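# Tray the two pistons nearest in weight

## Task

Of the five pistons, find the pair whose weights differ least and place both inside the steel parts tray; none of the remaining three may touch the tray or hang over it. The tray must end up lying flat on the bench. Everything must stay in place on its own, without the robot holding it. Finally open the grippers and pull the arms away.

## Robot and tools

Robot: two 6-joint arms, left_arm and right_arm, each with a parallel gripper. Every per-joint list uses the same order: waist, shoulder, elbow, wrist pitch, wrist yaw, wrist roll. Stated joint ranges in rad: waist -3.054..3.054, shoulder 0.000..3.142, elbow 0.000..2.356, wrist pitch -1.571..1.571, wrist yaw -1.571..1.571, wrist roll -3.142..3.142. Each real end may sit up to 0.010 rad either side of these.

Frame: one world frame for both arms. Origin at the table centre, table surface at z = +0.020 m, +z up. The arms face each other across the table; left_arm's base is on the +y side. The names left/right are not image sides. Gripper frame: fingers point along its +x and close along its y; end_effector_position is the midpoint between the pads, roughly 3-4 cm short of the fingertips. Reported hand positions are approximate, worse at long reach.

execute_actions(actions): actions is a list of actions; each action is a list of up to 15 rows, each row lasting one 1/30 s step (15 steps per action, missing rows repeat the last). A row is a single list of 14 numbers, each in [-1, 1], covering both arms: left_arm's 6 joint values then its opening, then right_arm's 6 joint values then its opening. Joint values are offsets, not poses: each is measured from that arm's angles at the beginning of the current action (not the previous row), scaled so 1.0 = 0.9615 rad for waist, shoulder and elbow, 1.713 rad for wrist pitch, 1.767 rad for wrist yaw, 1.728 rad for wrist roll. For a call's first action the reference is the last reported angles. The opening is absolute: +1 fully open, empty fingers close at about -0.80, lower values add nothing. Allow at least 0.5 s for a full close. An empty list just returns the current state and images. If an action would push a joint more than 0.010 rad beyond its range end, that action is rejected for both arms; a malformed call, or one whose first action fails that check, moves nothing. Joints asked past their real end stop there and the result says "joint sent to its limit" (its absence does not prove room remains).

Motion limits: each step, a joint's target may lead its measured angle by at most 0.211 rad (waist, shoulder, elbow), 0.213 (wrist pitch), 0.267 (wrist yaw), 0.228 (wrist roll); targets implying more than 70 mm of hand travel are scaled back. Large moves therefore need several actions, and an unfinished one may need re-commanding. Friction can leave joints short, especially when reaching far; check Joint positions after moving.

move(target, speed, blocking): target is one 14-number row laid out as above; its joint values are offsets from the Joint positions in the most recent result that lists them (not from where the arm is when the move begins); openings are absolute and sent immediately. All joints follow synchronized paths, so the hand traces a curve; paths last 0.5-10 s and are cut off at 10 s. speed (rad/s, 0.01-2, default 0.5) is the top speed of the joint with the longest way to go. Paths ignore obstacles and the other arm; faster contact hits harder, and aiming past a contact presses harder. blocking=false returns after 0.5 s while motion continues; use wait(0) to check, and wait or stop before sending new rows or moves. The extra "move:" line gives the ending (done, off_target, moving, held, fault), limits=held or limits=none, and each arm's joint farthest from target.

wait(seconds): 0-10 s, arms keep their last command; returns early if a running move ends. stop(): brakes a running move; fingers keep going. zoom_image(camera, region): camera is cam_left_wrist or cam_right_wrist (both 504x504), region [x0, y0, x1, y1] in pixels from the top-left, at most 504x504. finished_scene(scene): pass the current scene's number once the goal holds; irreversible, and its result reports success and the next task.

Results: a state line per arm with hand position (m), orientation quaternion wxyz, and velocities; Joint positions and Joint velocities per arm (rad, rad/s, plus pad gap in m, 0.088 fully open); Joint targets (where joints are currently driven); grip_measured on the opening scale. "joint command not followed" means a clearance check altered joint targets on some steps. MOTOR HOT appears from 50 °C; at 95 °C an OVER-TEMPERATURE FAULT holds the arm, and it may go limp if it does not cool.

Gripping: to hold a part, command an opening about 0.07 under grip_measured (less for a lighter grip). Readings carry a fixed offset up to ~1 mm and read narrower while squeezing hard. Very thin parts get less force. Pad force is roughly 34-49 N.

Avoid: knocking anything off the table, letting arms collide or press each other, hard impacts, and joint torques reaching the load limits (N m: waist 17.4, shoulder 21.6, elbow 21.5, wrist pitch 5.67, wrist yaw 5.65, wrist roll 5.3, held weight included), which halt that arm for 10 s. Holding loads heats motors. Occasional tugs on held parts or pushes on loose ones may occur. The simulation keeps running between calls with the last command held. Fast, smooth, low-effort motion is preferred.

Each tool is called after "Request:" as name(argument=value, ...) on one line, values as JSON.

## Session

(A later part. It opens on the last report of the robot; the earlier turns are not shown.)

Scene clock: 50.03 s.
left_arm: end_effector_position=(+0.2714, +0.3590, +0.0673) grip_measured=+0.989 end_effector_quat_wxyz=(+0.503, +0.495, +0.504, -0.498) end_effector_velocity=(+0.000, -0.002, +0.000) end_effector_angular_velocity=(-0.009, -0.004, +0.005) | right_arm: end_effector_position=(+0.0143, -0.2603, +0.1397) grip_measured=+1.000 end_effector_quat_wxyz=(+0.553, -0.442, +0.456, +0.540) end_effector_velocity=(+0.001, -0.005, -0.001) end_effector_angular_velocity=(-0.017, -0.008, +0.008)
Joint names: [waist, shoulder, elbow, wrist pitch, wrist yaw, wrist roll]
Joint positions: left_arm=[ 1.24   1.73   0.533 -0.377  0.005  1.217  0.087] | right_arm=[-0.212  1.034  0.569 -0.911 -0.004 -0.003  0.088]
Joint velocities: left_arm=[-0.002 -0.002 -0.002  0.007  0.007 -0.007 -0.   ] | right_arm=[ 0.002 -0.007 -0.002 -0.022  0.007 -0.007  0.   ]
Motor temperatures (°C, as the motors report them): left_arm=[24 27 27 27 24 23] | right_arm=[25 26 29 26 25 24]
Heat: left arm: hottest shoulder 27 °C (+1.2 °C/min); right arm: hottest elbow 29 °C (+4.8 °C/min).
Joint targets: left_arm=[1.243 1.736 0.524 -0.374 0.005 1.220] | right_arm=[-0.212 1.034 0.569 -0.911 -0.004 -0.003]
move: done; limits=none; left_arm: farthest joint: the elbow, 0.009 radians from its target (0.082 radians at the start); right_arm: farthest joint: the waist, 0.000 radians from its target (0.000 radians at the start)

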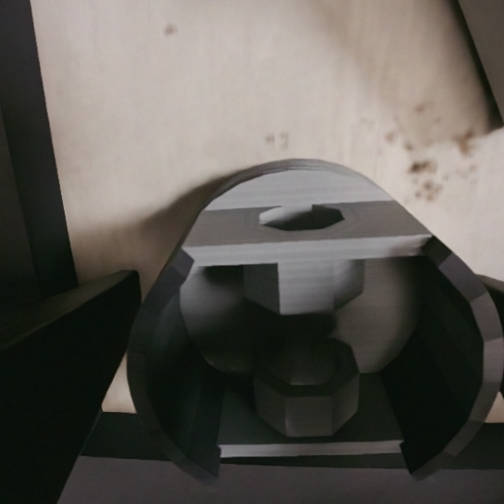

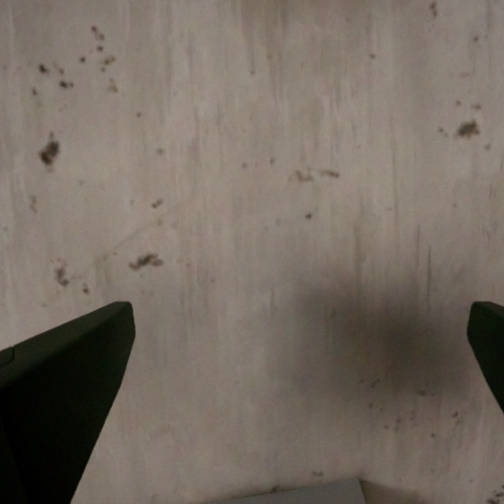

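Request:
execute_actions(actions=[[[0,0,0,0,0,0,0.9,0,0,0,0,0,0,1],[0,0,0,0,0,0,0.85,0,0,0,0,0,0,1],[0,0,0,0,0,0,0.8,0,0,0,0,0,0,1],[0,0,0,0,0,0,0.75,0,0,0,0,0,0,1],[0,0,0,0,0,0,0.7,0,0,0,0,0,0,1],[0,0,0,0,0,0,0.66,0,0,0,0,0,0,1],[0,0,0,0,0,0,0.62,0,0,0,0,0,0,1],[0,0,0,0,0,0,0.58,0,0,0,0,0,0,1],[0,0,0,0,0,0,0.55,0,0,0,0,0,0,1],[0,0,0,0,0,0,0.53,0,0,0,0,0,0,1]]])

Request:
move(target=[-0.405, -0.488, 0.26, -0.405, 0, -0.221, 0.53, 0, 0, 0, 0, 0, 0, 1], speed=0.6)

Scene clock: 53.37 s.
left_arm: end_effector_position=(+0.2712, +0.3591, +0.0673) grip_measured=+0.622 end_effector_quat_wxyz=(+0.503, +0.494, +0.504, -0.499) end_effector_velocity=(+0.000, +0.001, +0.001) end_effector_angular_velocity=(+0.008, -0.000, +0.005) | right_arm: end_effector_position=(+0.0143, -0.2603, +0.1397) grip_measured=+1.000 end_effector_quat_wxyz=(+0.553, -0.442, +0.456, +0.540) end_effector_velocity=(-0.001, -0.005, -0.001) end_effector_angular_velocity=(-0.022, +0.006, +0.006)
Joint names: [waist, shoulder, elbow, wrist pitch, wrist yaw, wrist roll]
Joint positions: left_arm=[ 1.24   1.73   0.533 -0.379  0.005  1.217  0.069] | right_arm=[-0.212  1.034  0.569 -0.911 -0.004 -0.003  0.088]
Joint velocities: left_arm=[-0.002 -0.002  0.002 -0.007 -0.007 -0.007  0.   ] | right_arm=[-0.002 -0.002 -0.002 -0.022 -0.007 -0.007  0.   ]
Motor temperatures (°C, as the motors report them): left_arm=[24 27 27 27 24 23] | right_arm=[25 26 29 26 25 24]
Heat: left arm: hottest shoulder 27 °C (+1.1 °C/min); right arm: hottest elbow 29 °C (+4.5 °C/min).
Joint targets: left_arm=[1.240 1.729 0.533 -0.378 0.005 1.217] | right_arm=[-0.212 1.034 0.569 -0.911 -0.004 -0.003]

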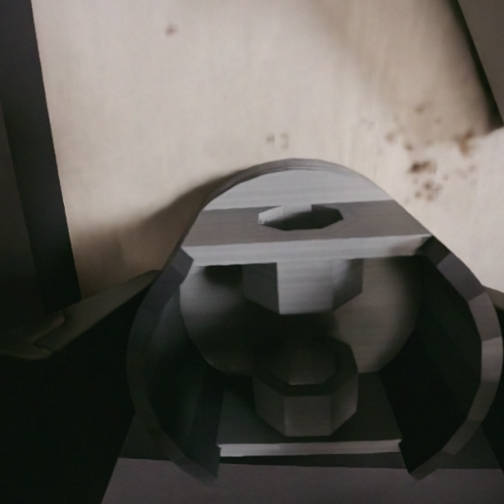

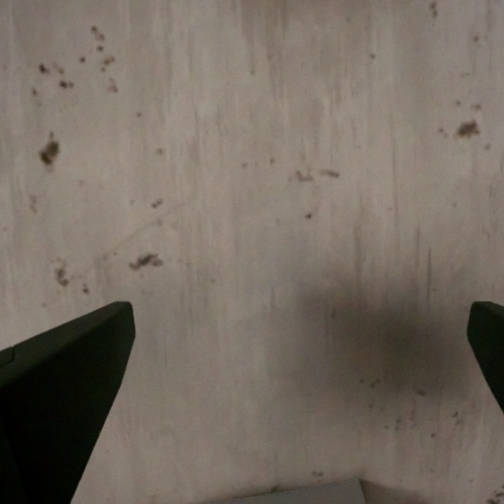

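Scene clock: 55.20 s.
left_arm: end_effector_position=(+0.2145, +0.3053, +0.1991) grip_measured=+0.622 end_effector_quat_wxyz=(+0.501, +0.497, +0.502, -0.500) end_effector_velocity=(-0.001, +0.002, -0.000) end_effector_angular_velocity=(+0.010, +0.001, +0.005) | right_arm: end_effector_position=(+0.0143, -0.2603, +0.1397) grip_measured=+1.000 end_effector_quat_wxyz=(+0.553, -0.442, +0.456, +0.540) end_effector_velocity=(+0.001, -0.005, -0.001) end_effector_angular_velocity=(-0.022, -0.008, +0.003)
Joint names: [waist, shoulder, elbow, wrist pitch, wrist yaw, wrist roll]
Joint positions: left_arm=[ 0.854  1.269  0.766 -1.069  0.005  0.838  0.069] | right_arm=[-0.212  1.034  0.569 -0.911 -0.004 -0.003  0.088]
Joint velocities: left_arm=[-0.002 -0.002 -0.002 -0.007 -0.007 -0.007  0.   ] | right_arm=[-0.002 -0.002 -0.002 -0.022  0.007 -0.007  0.   ]
Motor temperatures (°C, as the motors report them): left_arm=[24 27 27 27 24 23] | right_arm=[25 26 29 26 25 24]
Heat: left arm: hottest shoulder 27 °C (+1.1 °C/min); right arm: hottest elbow 29 °C (+4.3 °C/min).
Joint targets: left_arm=[0.851 1.261 0.783 -1.072 0.005 0.835] | right_arm=[-0.212 1.034 0.569 -0.911 -0.004 -0.003]
move: off_target (left_arm); limits=none; left_arm: farthest joint: the elbow, 0.017 radians from its target (0.250 radians at the start); right_arm: farthest joint: the waist, 0.000 radians from its target (0.000 radians at the start)

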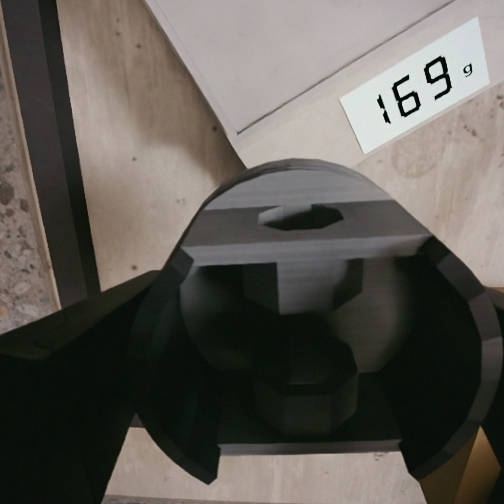

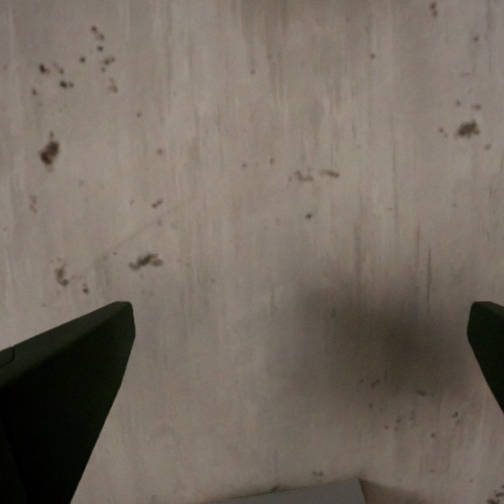

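Request:
move(target=[-0.255, 0.427, 0.124, 0.179, 0, 0.12, 0.53, 0, 0, 0, 0, 0, 0, 1], speed=0.5)

Scene clock: 58.93 s.
left_arm: end_effector_position=(+0.2236, +0.2137, +0.1400) grip_measured=+0.622 end_effector_quat_wxyz=(+0.378, +0.596, +0.379, -0.599) end_effector_velocity=(-0.003, +0.005, -0.001) end_effector_angular_velocity=(+0.026, +0.009, +0.005) | right_arm: end_effector_position=(+0.0143, -0.2603, +0.1397) grip_measured=+1.000 end_effector_quat_wxyz=(+0.553, -0.442, +0.456, +0.540) end_effector_velocity=(-0.001, -0.002, -0.001) end_effector_angular_velocity=(-0.007, +0.006, +0.006)
Joint names: [waist, shoulder, elbow, wrist pitch, wrist yaw, wrist roll]
Joint positions: left_arm=[ 0.612  1.675  0.869 -0.766  0.005  1.042  0.069] | right_arm=[-0.212  1.034  0.569 -0.911 -0.004 -0.003  0.088]
Joint velocities: left_arm=[-0.002  0.002 -0.002 -0.022 -0.007 -0.007 -0.   ] | right_arm=[-0.002 -0.002 -0.002 -0.007 -0.007 -0.007  0.   ]
Motor temperatures (°C, as the motors report them): left_arm=[24 27 27 27 24 23] | right_arm=[25 25 29 26 25 24]
Heat: left arm: hottest shoulder 27 °C (+1.0 °C/min); right arm: hottest elbow 29 °C (+4.1 °C/min).
Joint targets: left_arm=[0.609 1.680 0.885 -0.763 0.005 1.046] | right_arm=[-0.212 1.034 0.569 -0.911 -0.004 -0.003]
move: off_target (left_arm); limits=none; left_arm: farthest joint: the elbow, 0.016 radians from its target (0.120 radians at the start); right_arm: farthest joint: the waist, 0.000 radians from its target (0.000 radians at the start)

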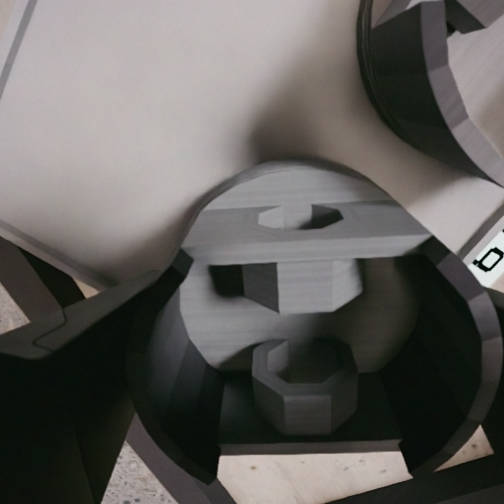

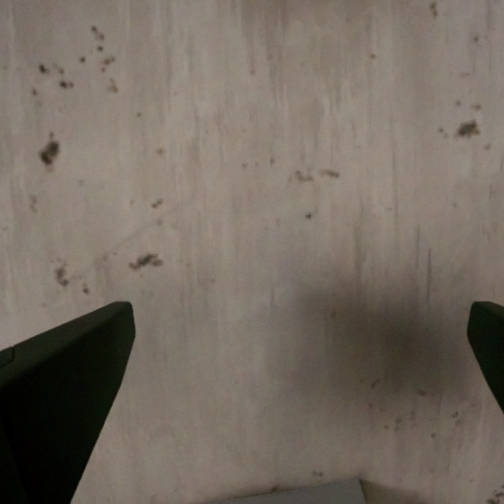

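Request:
move(target=[0, 0.031, -0.03, 0.028, 0, 0, 0.53, 0, 0, 0, 0, 0, 0, 1], speed=0.1)

Scene clock: 60.03 s.
left_arm: end_effector_position=(+0.2236, +0.2138, +0.1303) grip_measured=+0.622 end_effector_quat_wxyz=(+0.378, +0.595, +0.379, -0.599) end_effector_velocity=(-0.000, -0.001, +0.000) end_effector_angular_velocity=(-0.002, -0.010, -0.000) | right_arm: end_effector_position=(+0.0143, -0.2603, +0.1397) grip_measured=+1.000 end_effector_quat_wxyz=(+0.553, -0.442, +0.456, +0.540) end_effector_velocity=(+0.002, -0.001, +0.001) end_effector_angular_velocity=(-0.003, -0.011, +0.013)
Joint names: [waist, shoulder, elbow, wrist pitch, wrist yaw, wrist roll]
Joint positions: left_arm=[ 0.612  1.698  0.85  -0.724  0.005  1.042  0.069] | right_arm=[-0.212  1.034  0.569 -0.911 -0.004 -0.003  0.088]
Joint velocities: left_arm=[-0.007 -0.002 -0.002  0.007 -0.007 -0.007 -0.   ] | right_arm=[-0.007 -0.002  0.002 -0.007  0.007 -0.022  0.   ]
Motor temperatures (°C, as the motors report them): left_arm=[24 27 27 27 24 23] | right_arm=[25 25 29 26 25 24]
Heat: left arm: hottest shoulder 27 °C (+1.0 °C/min); right arm: hottest elbow 29 °C (+4.1 °C/min).
Joint targets: left_arm=[0.612 1.705 0.840 -0.718 0.005 1.042] | right_arm=[-0.212 1.034 0.569 -0.911 -0.004 -0.003]
move: done; limits=none; left_arm: farthest joint: the elbow, 0.009 radians from its target (0.029 radians at the start); right_arm: farthest joint: the waist, 0.000 radians from its target (0.000 radians at the start)

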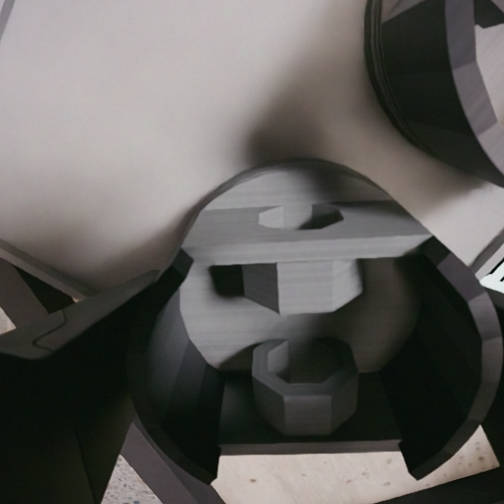

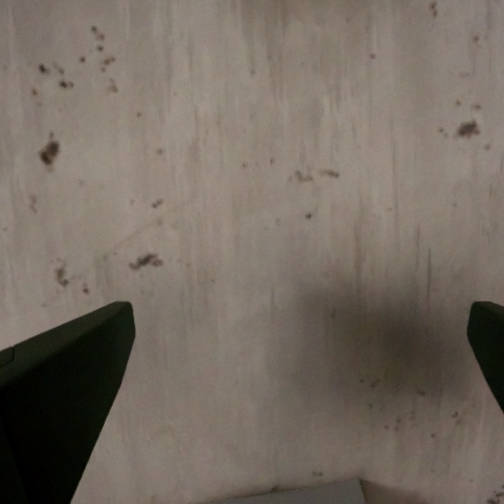

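Request:
execute_actions(actions=[[[0,0,0,0,0,0,0.6,0,0,0,0,0,0,1],[0,0,0,0,0,0,0.65,0,0,0,0,0,0,1],[0,0,0,0,0,0,0.7,0,0,0,0,0,0,1],[0,0,0,0,0,0,0.8,0,0,0,0,0,0,1],[0,0,0,0,0,0,0.9,0,0,0,0,0,0,1],[0,0,0,0,0,0,1,0,0,0,0,0,0,1]]])

Request:
move(target=[0, -0.15, 0.222, -0.197, 0, 0, 1, 0, 0, 0, 0, 0, 0, 1], speed=0.5)

Scene clock: 61.17 s.
left_arm: end_effector_position=(+0.2236, +0.2137, +0.1303) grip_measured=+0.976 end_effector_quat_wxyz=(+0.378, +0.596, +0.379, -0.599) end_effector_velocity=(-0.002, +0.004, -0.002) end_effector_angular_velocity=(+0.018, +0.004, -0.010) | right_arm: end_effector_position=(+0.0143, -0.2603, +0.1397) grip_measured=+1.000 end_effector_quat_wxyz=(+0.553, -0.442, +0.456, +0.540) end_effector_velocity=(+0.000, +0.001, -0.000) end_effector_angular_velocity=(+0.007, +0.003, +0.016)
Joint names: [waist, shoulder, elbow, wrist pitch, wrist yaw, wrist roll]
Joint positions: left_arm=[ 0.612  1.698  0.85  -0.724  0.005  1.042  0.087] | right_arm=[-0.212  1.034  0.569 -0.911 -0.004 -0.003  0.088]
Joint velocities: left_arm=[-0.002  0.002 -0.007 -0.007 -0.007  0.007  0.006] | right_arm=[-0.007 -0.002 -0.002  0.007 -0.007 -0.022  0.   ]
Motor temperatures (°C, as the motors report them): left_arm=[24 27 27 27 24 23] | right_arm=[25 25 29 26 25 24]
Heat: left arm: hottest shoulder 27 °C (+1.0 °C/min); right arm: hottest elbow 29 °C (+3.0 °C/min).
Joint targets: left_arm=[0.612 1.698 0.850 -0.724 0.005 1.042] | right_arm=[-0.212 1.034 0.569 -0.911 -0.004 -0.003]

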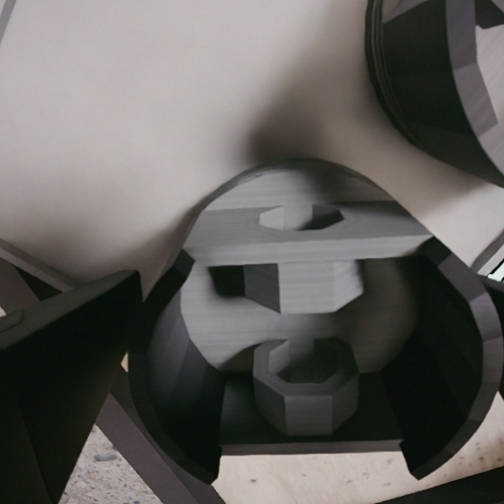

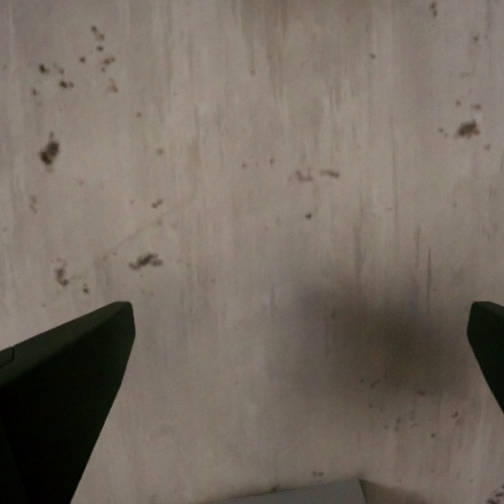

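Scene clock: 62.47 s.
left_arm: end_effector_position=(+0.2241, +0.2131, +0.2090) grip_measured=+0.989 end_effector_quat_wxyz=(+0.379, +0.596, +0.378, -0.599) end_effector_velocity=(-0.003, +0.005, -0.000) end_effector_angular_velocity=(+0.022, +0.006, +0.005) | right_arm: end_effector_position=(+0.0143, -0.2603, +0.1397) grip_measured=+1.000 end_effector_quat_wxyz=(+0.553, -0.442, +0.456, +0.540) end_effector_velocity=(+0.001, -0.003, -0.002) end_effector_angular_velocity=(-0.017, -0.014, +0.032)
Joint names: [waist, shoulder, elbow, wrist pitch, wrist yaw, wrist roll]
Joint positions: left_arm=[ 0.612  1.562  1.05  -1.058  0.005  1.042  0.087] | right_arm=[-0.212  1.034  0.569 -0.911 -0.004 -0.003  0.088]
Joint velocities: left_arm=[-0.002 -0.002 -0.002 -0.022 -0.007 -0.007 -0.   ] | right_arm=[-0.002  0.007 -0.002 -0.007  0.007 -0.037  0.   ]
Motor temperatures (°C, as the motors report them): left_arm=[24 27 27 27 24 23] | right_arm=[25 25 29 26 25 24]
Heat: left arm: hottest shoulder 27 °C (+1.0 °C/min); right arm: hottest elbow 29 °C (+3.0 °C/min).
Joint targets: left_arm=[0.612 1.554 1.063 -1.061 0.005 1.042] | right_arm=[-0.212 1.034 0.569 -0.911 -0.004 -0.003]
move: off_target (left_arm); limits=none; left_arm: farthest joint: the elbow, 0.013 radians from its target (0.214 radians at the start); right_arm: farthest joint: the waist, 0.000 radians from its target (0.000 radians at the start)

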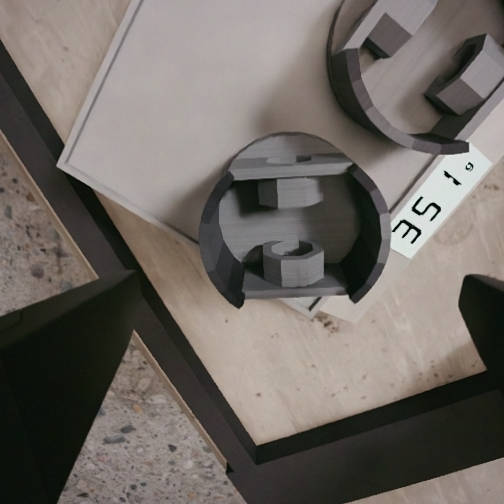

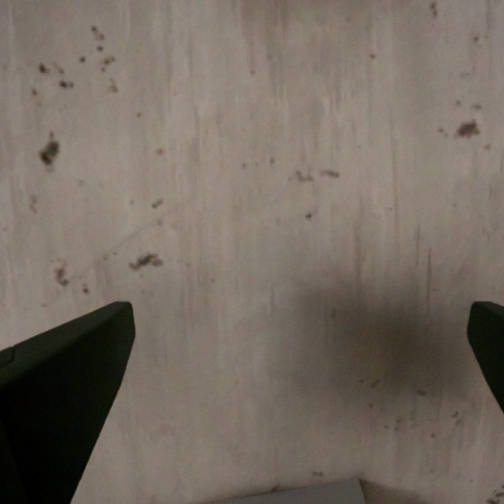

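Request:
execute_actions(actions=[])

Scene clock: 62.77 s.
left_arm: end_effector_position=(+0.2240, +0.2132, +0.2090) grip_measured=+0.989 end_effector_quat_wxyz=(+0.379, +0.596, +0.378, -0.599) end_effector_velocity=(-0.003, +0.005, -0.000) end_effector_angular_velocity=(+0.022, +0.006, +0.005) | right_arm: end_effector_position=(+0.0143, -0.2603, +0.1397) grip_measured=+1.000 end_effector_quat_wxyz=(+0.553, -0.442, +0.456, +0.540) end_effector_velocity=(-0.001, -0.005, -0.001) end_effector_angular_velocity=(-0.022, +0.006, +0.006)
Joint names: [waist, shoulder, elbow, wrist pitch, wrist yaw, wrist roll]
Joint positions: left_arm=[ 0.612  1.562  1.05  -1.058  0.005  1.042  0.087] | right_arm=[-0.212  1.034  0.569 -0.911 -0.004 -0.003  0.088]
Joint velocities: left_arm=[-0.002 -0.002 -0.002 -0.022 -0.007 -0.007  0.   ] | right_arm=[-0.002 -0.002 -0.002 -0.022 -0.007 -0.007  0.   ]
Motor temperatures (°C, as the motors report them): left_arm=[24 27 27 27 24 23] | right_arm=[25 25 29 26 25 24]
Heat: left arm: hottest shoulder 27 °C (+1.0 °C/min); right arm: hottest elbow 29 °C (+3.0 °C/min).
Joint targets: left_arm=[0.612 1.554 1.063 -1.061 0.005 1.042] | right_arm=[-0.212 1.034 0.569 -0.911 -0.004 -0.003]

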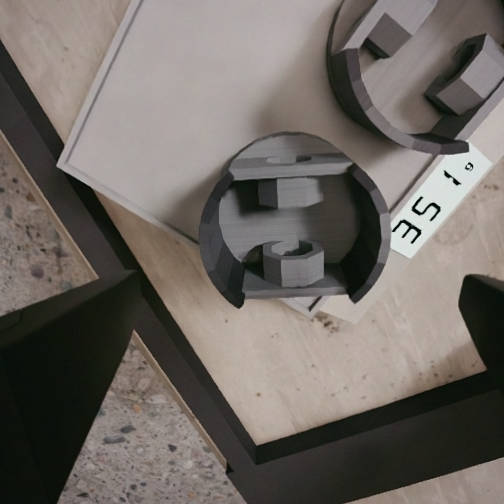

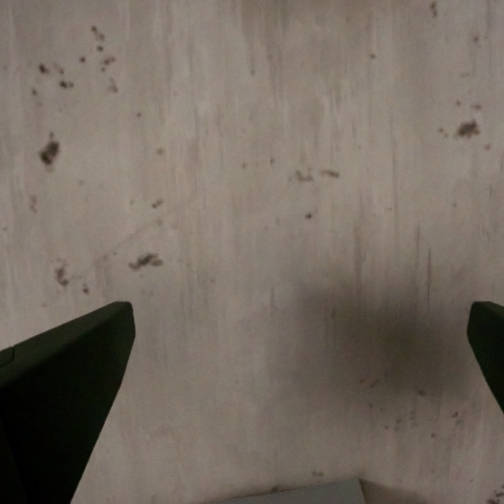

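Request:
move(target=[-0.8, 0.558, 0.548, 0.01, 0, -0.775, 1, 0, 0, 0, 0, 0, 0, 1], speed=1.2)

Scene clock: 66.67 s.
left_arm: end_effector_position=(+0.0112, +0.0405, +0.1717) grip_measured=+0.989 end_effector_quat_wxyz=(+0.530, +0.465, +0.531, -0.469) end_effector_velocity=(+0.001, +0.003, -0.001) end_effector_angular_velocity=(+0.011, -0.009, -0.010) | right_arm: end_effector_position=(+0.0143, -0.2603, +0.1397) grip_measured=+1.000 end_effector_quat_wxyz=(+0.553, -0.442, +0.456, +0.540) end_effector_velocity=(-0.003, -0.002, -0.001) end_effector_angular_velocity=(-0.007, +0.018, +0.023)
Joint names: [waist, shoulder, elbow, wrist pitch, wrist yaw, wrist roll]
Joint positions: left_arm=[-0.156  2.088  1.564 -1.043  0.005 -0.293  0.087] | right_arm=[-0.212  1.034  0.569 -0.911 -0.004 -0.003  0.088]
Joint velocities: left_arm=[-0.002 -0.002 -0.007 -0.007 -0.007  0.007 -0.   ] | right_arm=[-0.002 -0.002 -0.002 -0.007 -0.022 -0.022  0.   ]
Motor temperatures (°C, as the motors report them): left_arm=[24 28 28 27 24 23] | right_arm=[25 25 30 26 25 24]
Heat: left arm: hottest shoulder 28 °C (+2.0 °C/min); right arm: hottest elbow 30 °C (+4.0 °C/min).
Joint targets: left_arm=[-0.158 2.098 1.577 -1.041 0.005 -0.297] | right_arm=[-0.212 1.034 0.569 -0.911 -0.004 -0.003]
move: off_target (left_arm); limits=none; left_arm: farthest joint: the elbow, 0.012 radians from its target (0.527 radians at the start); right_arm: farthest joint: the waist, 0.000 radians from its target (0.000 radians at the start)

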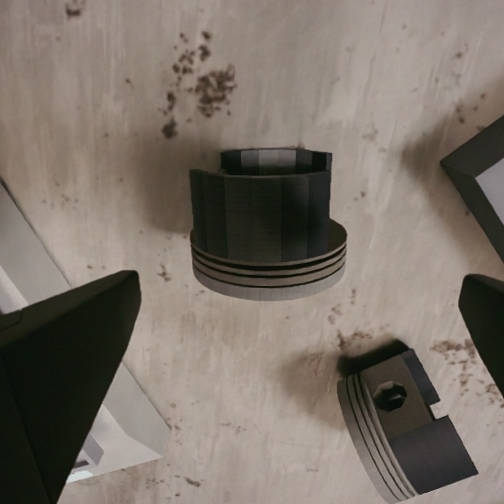

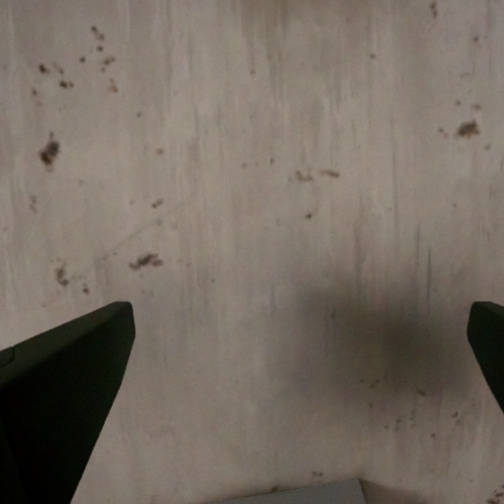

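Request:
move(target=[0.031, 0.208, -0.157, 0.193, 0, 0.015, 1, 0, 0, 0, 0, 0, 0, 1], speed=0.3)

Scene clock: 69.33 s.
left_arm: end_effector_position=(+0.0211, +0.0345, +0.0680) grip_measured=+0.989 end_effector_quat_wxyz=(+0.531, +0.465, +0.533, -0.467) end_effector_velocity=(-0.000, -0.001, +0.000) end_effector_angular_velocity=(-0.008, -0.006, -0.010) | right_arm: end_effector_position=(+0.0143, -0.2603, +0.1397) grip_measured=+1.000 end_effector_quat_wxyz=(+0.553, -0.442, +0.456, +0.540) end_effector_velocity=(+0.001, -0.002, -0.001) end_effector_angular_velocity=(-0.008, -0.008, +0.003)
Joint names: [waist, shoulder, elbow, wrist pitch, wrist yaw, wrist roll]
Joint positions: left_arm=[-0.129  2.278  1.424 -0.716  0.005 -0.271  0.087] | right_arm=[-0.212  1.034  0.569 -0.911 -0.004 -0.003  0.088]
Joint velocities: left_arm=[-0.002 -0.002 -0.002  0.007 -0.007  0.007 -0.   ] | right_arm=[-0.002 -0.002 -0.002 -0.007  0.007 -0.007  0.   ]
Motor temperatures (°C, as the motors report them): left_arm=[24 28 28 27 24 23] | right_arm=[25 25 30 26 25 24]
Heat: left arm: hottest shoulder 28 °C (+2.0 °C/min); right arm: hottest elbow 30 °C (+4.1 °C/min).
Joint targets: left_arm=[-0.127 2.288 1.414 -0.713 0.005 -0.268] | right_arm=[-0.212 1.034 0.569 -0.911 -0.004 -0.003]
move: off_target (left_arm); limits=none; left_arm: farthest joint: the elbow, 0.011 radians from its target (0.152 radians at the start); right_arm: farthest joint: the waist, 0.000 radians from its target (0.000 radians at the start)

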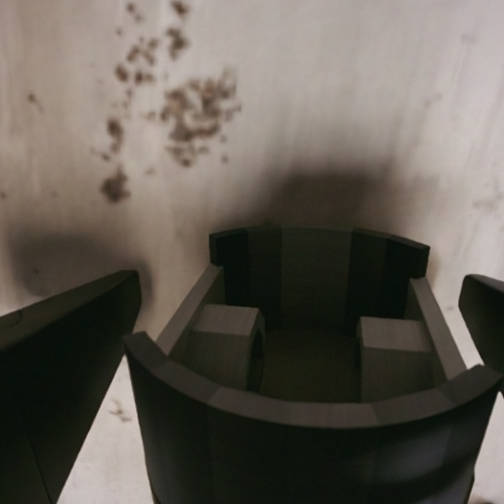

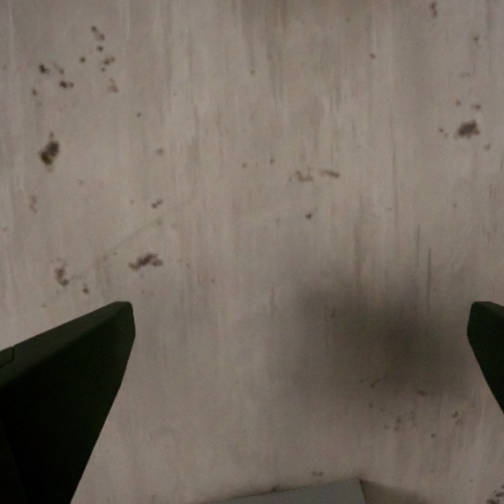

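Request:
execute_actions(actions=[[[0,0,0,0,0,0,0.9,0,0,0,0,0,0,1],[0,0,0,0,0,0,0.8,0,0,0,0,0,0,1],[0,0,0,0,0,0,0.7,0,0,0,0,0,0,1],[0,0,0,0,0,0,0.62,0,0,0,0,0,0,1],[0,0,0,0,0,0,0.56,0,0,0,0,0,0,1],[0,0,0,0,0,0,0.5,0,0,0,0,0,0,1],[0,0,0,0,0,0,0.45,0,0,0,0,0,0,1],[0,0,0,0,0,0,0.4,0,0,0,0,0,0,1],[0,0,0,0,0,0,0.36,0,0,0,0,0,0,1],[0,0,0,0,0,0,0.32,0,0,0,0,0,0,1],[0,0,0,0,0,0,0.28,0,0,0,0,0,0,1],[0,0,0,0,0,0,0.24,0,0,0,0,0,0,1],[0,0,0,0,0,0,0.2,0,0,0,0,0,0,1]]])

Scene clock: 70.33 s.
left_arm: end_effector_position=(+0.0213, +0.0346, +0.0680) grip_measured=+0.304 end_effector_quat_wxyz=(+0.531, +0.465, +0.533, -0.467) end_effector_velocity=(+0.002, +0.002, +0.000) end_effector_angular_velocity=(+0.006, -0.008, +0.010) | right_arm: end_effector_position=(+0.0143, -0.2603, +0.1397) grip_measured=+1.000 end_effector_quat_wxyz=(+0.553, -0.442, +0.456, +0.540) end_effector_velocity=(-0.003, -0.002, +0.000) end_effector_angular_velocity=(-0.002, +0.020, +0.009)
Joint names: [waist, shoulder, elbow, wrist pitch, wrist yaw, wrist roll]
Joint positions: left_arm=[-0.129  2.278  1.424 -0.716  0.004 -0.271  0.054] | right_arm=[-0.212  1.034  0.569 -0.911 -0.004 -0.003  0.088]
Joint velocities: left_arm=[ 0.002 -0.002 -0.002 -0.007 -0.007 -0.007 -0.   ] | right_arm=[-0.002 -0.007 -0.002 -0.007 -0.022 -0.007  0.   ]
Motor temperatures (°C, as the motors report them): left_arm=[24 28 28 27 24 23] | right_arm=[25 25 30 26 25 24]
Heat: left arm: hottest shoulder 28 °C (+2.0 °C/min); right arm: hottest elbow 30 °C (+4.1 °C/min).
Joint targets: left_arm=[-0.129 2.278 1.424 -0.716 0.004 -0.271] | right_arm=[-0.212 1.034 0.569 -0.911 -0.004 -0.003]

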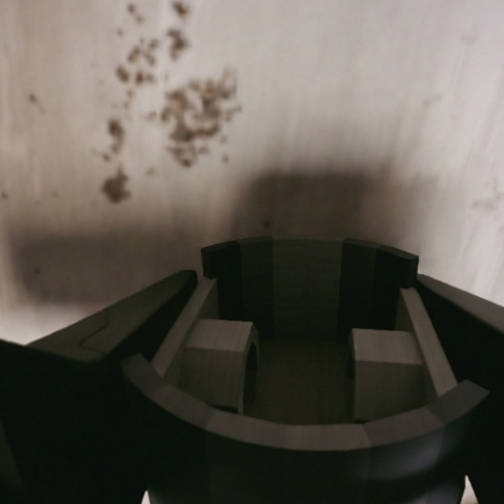

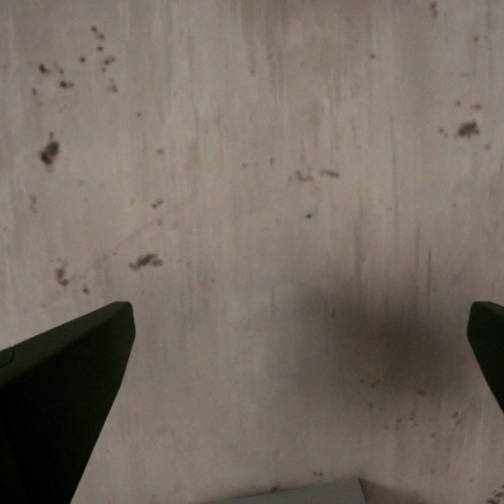

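Request:
move(target=[0.26, -0.233, 0.159, -0.206, 0, 0.09, 0.22, 0, 0, 0, 0, 0, 0, 1], speed=0.45)

Scene clock: 73.13 s.
left_arm: end_effector_position=(+0.1192, +0.0414, +0.1789) grip_measured=+0.304 end_effector_quat_wxyz=(+0.553, +0.438, +0.555, -0.441) end_effector_velocity=(+0.004, +0.007, +0.001) end_effector_angular_velocity=(+0.024, -0.019, -0.005) | right_arm: end_effector_position=(+0.0143, -0.2603, +0.1397) grip_measured=+1.000 end_effector_quat_wxyz=(+0.553, -0.442, +0.456, +0.540) end_effector_velocity=(+0.001, -0.002, -0.001) end_effector_angular_velocity=(-0.012, -0.014, +0.037)
Joint names: [waist, shoulder, elbow, wrist pitch, wrist yaw, wrist roll]
Joint positions: left_arm=[ 0.12   2.067  1.563 -1.066  0.005 -0.118  0.054] | right_arm=[-0.212  1.034  0.569 -0.911 -0.004 -0.003  0.088]
Joint velocities: left_arm=[ 0.002 -0.007 -0.007 -0.022 -0.022  0.007 -0.   ] | right_arm=[ 0.002  0.002 -0.002 -0.007  0.007 -0.037  0.   ]
Motor temperatures (°C, as the motors report them): left_arm=[24 30 28 27 24 23] | right_arm=[25 25 30 26 25 24]
Heat: left arm: hottest shoulder 30 °C (+4.0 °C/min); right arm: hottest elbow 30 °C (+4.0 °C/min).
Joint targets: left_arm=[0.121 2.054 1.577 -1.069 0.004 -0.115] | right_arm=[-0.212 1.034 0.569 -0.911 -0.004 -0.003]
move: off_target (left_arm); limits=none; left_arm: farthest joint: the elbow, 0.014 radians from its target (0.153 radians at the start); right_arm: farthest joint: the waist, 0.000 radians from its target (0.000 radians at the start)

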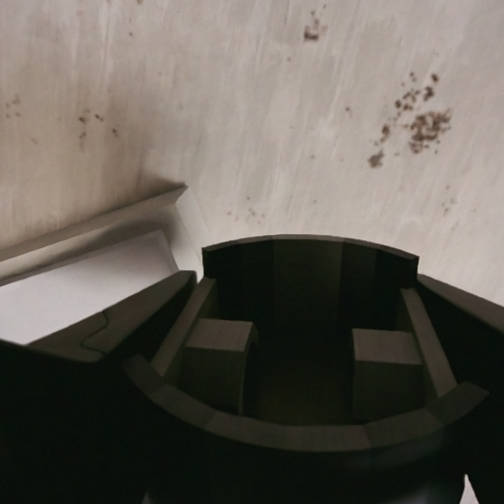

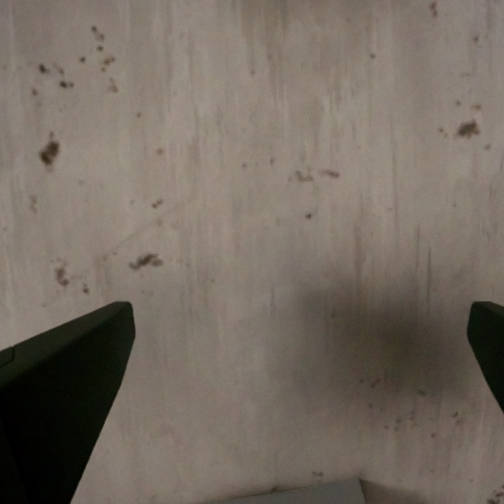

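Request:
move(target=[0.511, -0.115, -0.312, 0.113, 0, 0.092, 0.22, 0, 0, 0, 0, 0, 0, 1], speed=0.5)

Scene clock: 75.00 s.
left_arm: end_effector_position=(+0.2731, +0.1406, +0.1440) grip_measured=+0.304 end_effector_quat_wxyz=(+0.617, +0.341, +0.621, -0.343) end_effector_velocity=(-0.003, +0.005, -0.002) end_effector_angular_velocity=(+0.018, +0.004, +0.005) | right_arm: end_effector_position=(+0.0143, -0.2603, +0.1397) grip_measured=+1.000 end_effector_quat_wxyz=(+0.553, -0.442, +0.456, +0.540) end_effector_velocity=(-0.002, +0.001, -0.001) end_effector_angular_velocity=(+0.003, +0.006, +0.011)
Joint names: [waist, shoulder, elbow, wrist pitch, wrist yaw, wrist roll]
Joint positions: left_arm=[ 0.61   1.972  1.272 -0.874  0.005  0.038  0.054] | right_arm=[-0.212  1.034  0.569 -0.911 -0.004 -0.003  0.088]
Joint velocities: left_arm=[-0.002 -0.002 -0.012 -0.007 -0.007 -0.007 -0.   ] | right_arm=[ 0.002  0.002 -0.002  0.007 -0.007 -0.007  0.   ]
Motor temperatures (°C, as the motors report them): left_arm=[24 30 28 27 24 23] | right_arm=[25 25 30 26 25 24]
Heat: left arm: hottest shoulder 30 °C (+3.0 °C/min); right arm: hottest elbow 30 °C (+3.0 °C/min).
Joint targets: left_arm=[0.612 1.956 1.263 -0.872 0.005 0.041] | right_arm=[-0.212 1.034 0.569 -0.911 -0.004 -0.003]
move: off_target (left_arm); limits=none; left_arm: farthest joint: the shoulder, 0.015 radians from its target (0.111 radians at the start); right_arm: farthest joint: the waist, 0.000 radians from its target (0.000 radians at the start)

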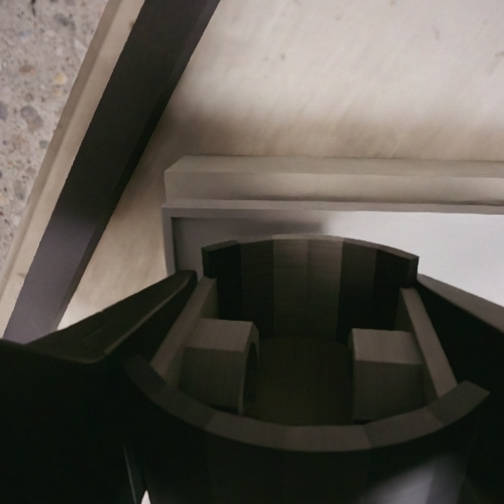

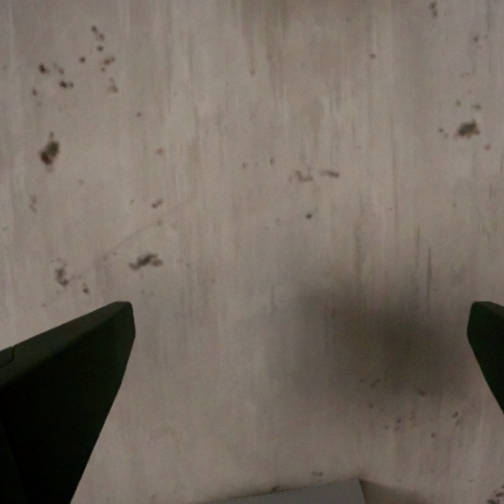

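Request:
move(target=[0, 0.019, -0.057, 0.036, 0, 0, 0.22, 0, 0, 0, 0, 0, 0, 1], speed=0.1)

Scene clock: 76.73 s.
left_arm: end_effector_position=(+0.2709, +0.1438, +0.1293) grip_measured=+0.304 end_effector_quat_wxyz=(+0.617, +0.341, +0.621, -0.343) end_effector_velocity=(+0.001, -0.001, +0.002) end_effector_angular_velocity=(-0.006, -0.013, +0.005) | right_arm: end_effector_position=(+0.0143, -0.2603, +0.1397) grip_measured=+1.000 end_effector_quat_wxyz=(+0.553, -0.442, +0.456, +0.540) end_effector_velocity=(+0.002, +0.001, -0.000) end_effector_angular_velocity=(+0.007, -0.012, +0.018)
Joint names: [waist, shoulder, elbow, wrist pitch, wrist yaw, wrist roll]
Joint positions: left_arm=[ 0.61   1.985  1.226 -0.815  0.005  0.038  0.054] | right_arm=[-0.212  1.034  0.569 -0.911 -0.004 -0.003  0.088]
Joint velocities: left_arm=[-0.002 -0.007 -0.002  0.007 -0.007 -0.007  0.   ] | right_arm=[-0.002 -0.002 -0.002  0.007  0.007 -0.022  0.   ]
Motor temperatures (°C, as the motors report them): left_arm=[24 30 28 27 24 23] | right_arm=[25 25 30 26 25 24]
Heat: left arm: hottest shoulder 30 °C (+3.0 °C/min); right arm: hottest elbow 30 °C (+3.0 °C/min).
Joint targets: left_arm=[0.610 1.990 1.217 -0.813 0.005 0.037] | right_arm=[-0.212 1.034 0.569 -0.911 -0.004 -0.003]
move: done; limits=none; left_arm: farthest joint: the elbow, 0.009 radians from its target (0.055 radians at the start); right_arm: farthest joint: the waist, 0.000 radians from its target (0.000 radians at the start)

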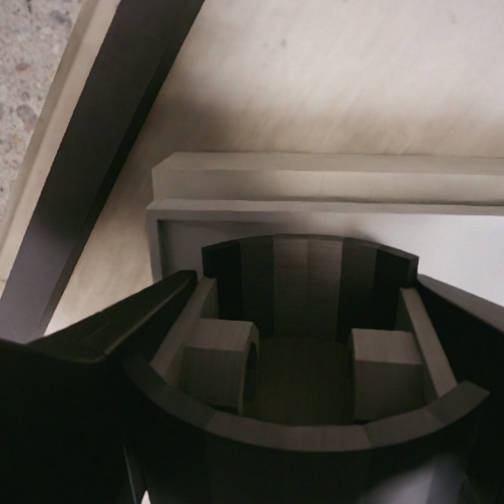

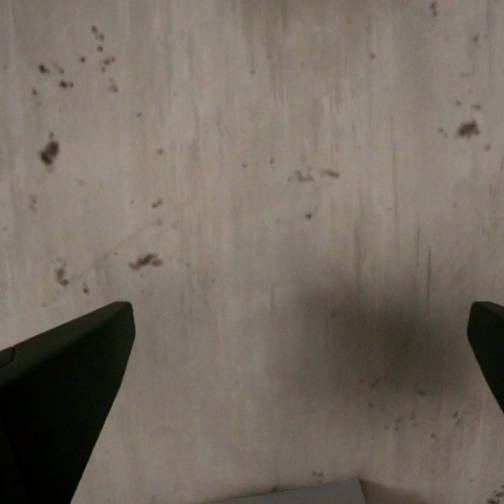

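Request:
execute_actions(actions=[[[0,0.004,0,0,0,0,0.22,0,0,0,0,0,0,1],[0,0.008,0,0,0,0,0.22,0,0,0,0,0,0,1],[0,0.012,0,0,0,0,0.22,0,0,0,0,0,0,1],[0,0.012,0,0,0,0,0.22,0,0,0,0,0,0,1],[0,0.012,0,0,0,0,0.22,0,0,0,0,0,0,1],[0,0.012,0,0,0,0,0.22,0,0,0,0,0,0,1],[0,0.012,0,0,0,0,0.3,0,0,0,0,0,0,1],[0,0.012,0,0,0,0,0.36,0,0,0,0,0,0,1],[0,0.012,0,0,0,0,0.42,0,0,0,0,0,0,1],[0,0.012,0,0,0,0,0.5,0,0,0,0,0,0,1],[0,0.012,0,0,0,0,0.6,0,0,0,0,0,0,1],[0,0.012,0,0,0,0,0.7,0,0,0,0,0,0,1]]])

Request:
move(target=[0, -0.125, 0.194, -0.162, 0, 0, 0.8, 0, 0, 0, 0, 0, 0, 1], speed=0.5)

Scene clock: 78.30 s.
left_arm: end_effector_position=(+0.2707, +0.1439, +0.1285) grip_measured=+0.611 end_effector_quat_wxyz=(+0.617, +0.341, +0.622, -0.342) end_effector_velocity=(+0.000, +0.003, -0.001) end_effector_angular_velocity=(+0.014, +0.001, +0.024) | right_arm: end_effector_position=(+0.0143, -0.2603, +0.1397) grip_measured=+1.000 end_effector_quat_wxyz=(+0.553, -0.442, +0.456, +0.540) end_effector_velocity=(-0.003, -0.002, -0.001) end_effector_angular_velocity=(-0.007, +0.020, +0.009)
Joint names: [waist, shoulder, elbow, wrist pitch, wrist yaw, wrist roll]
Joint positions: left_arm=[ 0.61   1.988  1.226 -0.815  0.005  0.038  0.069] | right_arm=[-0.212  1.034  0.569 -0.911 -0.004 -0.003  0.088]
Joint velocities: left_arm=[ 0.002  0.002 -0.002 -0.007 -0.007 -0.022  0.042] | right_arm=[-0.002 -0.002 -0.002 -0.007 -0.022 -0.007  0.   ]
Motor temperatures (°C, as the motors report them): left_arm=[24 31 28 27 24 23] | right_arm=[25 25 30 26 25 24]
Heat: left arm: hottest shoulder 31 °C (+4.1 °C/min); right arm: hottest elbow 30 °C (+2.0 °C/min).
Joint targets: left_arm=[0.610 1.996 1.226 -0.815 0.005 0.038] | right_arm=[-0.212 1.034 0.569 -0.911 -0.004 -0.003]

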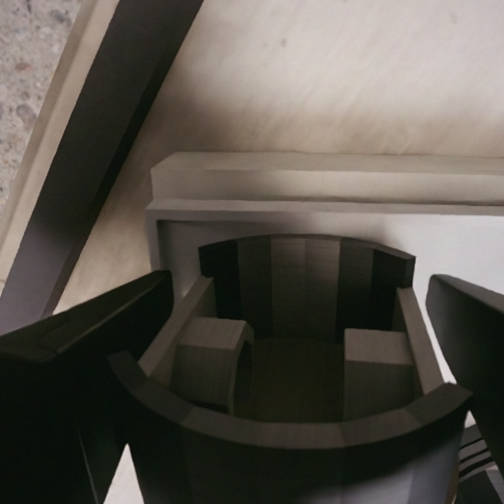

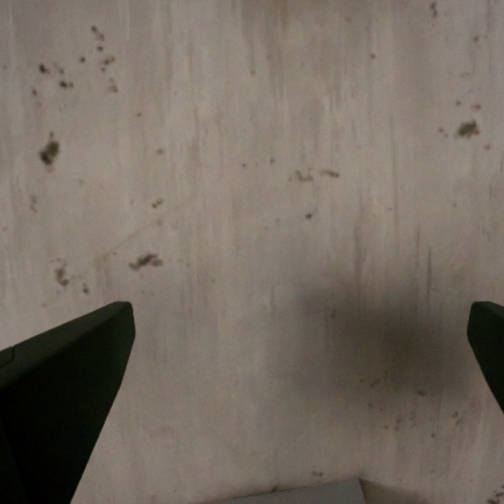

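Scene clock: 79.47 s.
left_arm: end_effector_position=(+0.2716, +0.1427, +0.2060) grip_measured=+0.797 end_effector_quat_wxyz=(+0.620, +0.339, +0.618, -0.344) end_effector_velocity=(-0.002, +0.001, +0.002) end_effector_angular_velocity=(+0.006, -0.005, -0.015) | right_arm: end_effector_position=(+0.0143, -0.2603, +0.1397) grip_measured=+1.000 end_effector_quat_wxyz=(+0.553, -0.442, +0.456, +0.540) end_effector_velocity=(-0.003, -0.002, -0.001) end_effector_angular_velocity=(-0.007, +0.020, +0.009)
Joint names: [waist, shoulder, elbow, wrist pitch, wrist yaw, wrist roll]
Joint positions: left_arm=[ 0.61   1.875  1.4   -1.09   0.005  0.038  0.078] | right_arm=[-0.212  1.034  0.569 -0.911 -0.004 -0.003  0.088]
Joint velocities: left_arm=[-0.007 -0.007 -0.002 -0.007 -0.007  0.007 -0.   ] | right_arm=[-0.002 -0.002 -0.002 -0.007 -0.022 -0.007  0.   ]
Motor temperatures (°C, as the motors report them): left_arm=[24 31 28 27 24 23] | right_arm=[25 25 30 26 25 24]
Heat: left arm: hottest shoulder 31 °C (+4.1 °C/min); right arm: hottest elbow 30 °C (+2.0 °C/min).
Joint targets: left_arm=[0.610 1.867 1.413 -1.093 0.005 0.038] | right_arm=[-0.212 1.034 0.569 -0.911 -0.004 -0.003]
move: off_target (left_arm); limits=none; left_arm: farthest joint: the elbow, 0.012 radians from its target (0.186 radians at the start); right_arm: farthest joint: the waist, 0.000 radians from its target (0.000 radians at the start)

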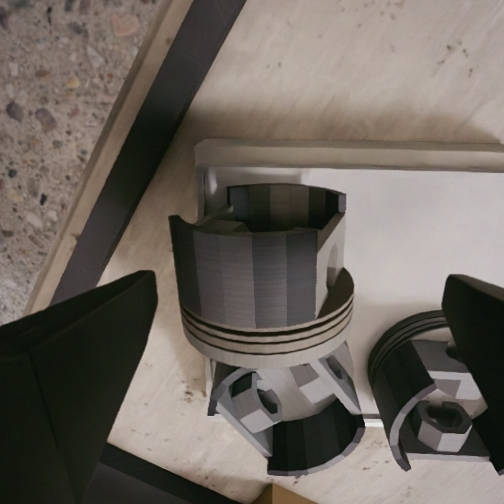

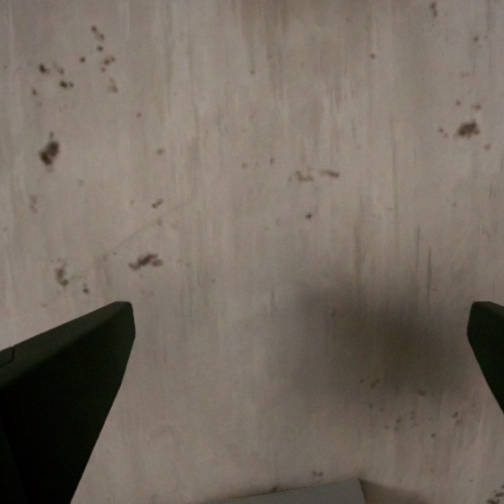

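Request:
execute_actions(actions=[])

Scene clock: 79.67 s.
left_arm: end_effector_position=(+0.2716, +0.1427, +0.2060) grip_measured=+0.797 end_effector_quat_wxyz=(+0.620, +0.339, +0.618, -0.344) end_effector_velocity=(-0.002, +0.003, -0.001) end_effector_angular_velocity=(+0.014, +0.001, +0.005) | right_arm: end_effector_position=(+0.0143, -0.2603, +0.1397) grip_measured=+1.000 end_effector_quat_wxyz=(+0.553, -0.442, +0.456, +0.540) end_effector_velocity=(+0.000, +0.001, -0.000) end_effector_angular_velocity=(+0.008, +0.006, +0.001)
Joint names: [waist, shoulder, elbow, wrist pitch, wrist yaw, wrist roll]
Joint positions: left_arm=[ 0.61   1.875  1.4   -1.09   0.005  0.038  0.078] | right_arm=[-0.212  1.034  0.569 -0.911 -0.004 -0.003  0.088]
Joint velocities: left_arm=[-0.002 -0.002 -0.007 -0.007 -0.007 -0.007 -0.   ] | right_arm=[-0.007 -0.002 -0.002  0.007 -0.007 -0.007  0.   ]
Motor temperatures (°C, as the motors report them): left_arm=[24 31 28 27 24 23] | right_arm=[25 25 30 26 25 24]
Heat: left arm: hottest shoulder 31 °C (+4.0 °C/min); right arm: hottest elbow 30 °C (+2.0 °C/min).
Joint targets: left_arm=[0.610 1.867 1.413 -1.092 0.005 0.038] | right_arm=[-0.212 1.034 0.569 -0.911 -0.004 -0.003]

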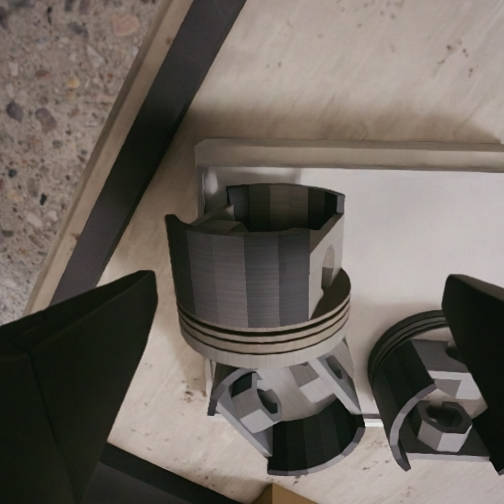

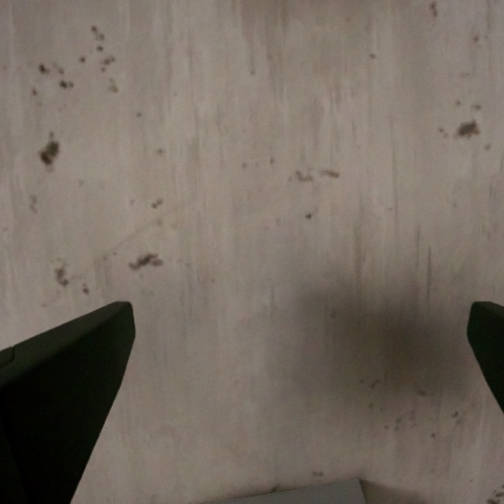

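Still rolling slowly; checking again.

Request:
wait(seconds=1)

Scene clock: 80.80 s.
left_arm: end_effector_position=(+0.2716, +0.1427, +0.2060) grip_measured=+0.797 end_effector_quat_wxyz=(+0.620, +0.339, +0.618, -0.344) end_effector_velocity=(+0.002, -0.002, -0.001) end_effector_angular_velocity=(-0.010, -0.015, +0.034) | right_arm: end_effector_position=(+0.0143, -0.2603, +0.1397) grip_measured=+1.000 end_effector_quat_wxyz=(+0.553, -0.442, +0.456, +0.540) end_effector_velocity=(-0.002, -0.003, -0.002) end_effector_angular_velocity=(-0.012, +0.009, -0.003)
Joint names: [waist, shoulder, elbow, wrist pitch, wrist yaw, wrist roll]
Joint positions: left_arm=[ 0.61   1.875  1.4   -1.09   0.005  0.038  0.078] | right_arm=[-0.212  1.034  0.569 -0.911 -0.004 -0.003  0.088]
Joint velocities: left_arm=[-0.002 -0.002 -0.007  0.022 -0.007 -0.037  0.   ] | right_arm=[ 0.002 -0.002 -0.007 -0.007 -0.007  0.007  0.   ]
Motor temperatures (°C, as the motors report them): left_arm=[24 31 28 27 24 23] | right_arm=[25 25 30 26 25 24]
Heat: left arm: hottest shoulder 31 °C (+4.0 °C/min); right arm: hottest elbow 30 °C (+2.0 °C/min).
Joint targets: left_arm=[0.610 1.867 1.413 -1.092 0.005 0.038] | right_arm=[-0.212 1.034 0.569 -0.911 -0.004 -0.003]
wait: 1.00 s; at rest by 0.03 s

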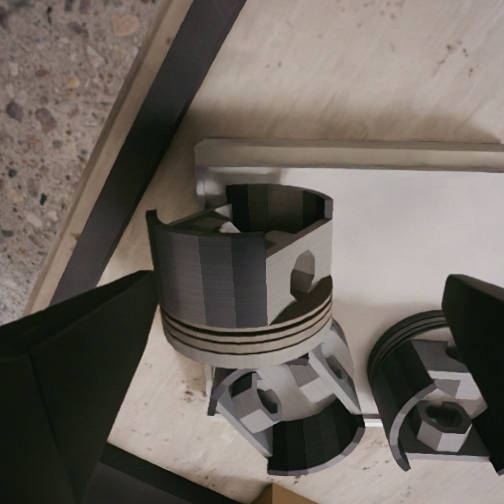

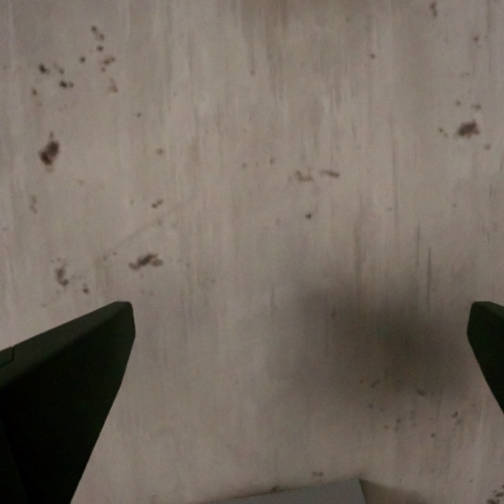

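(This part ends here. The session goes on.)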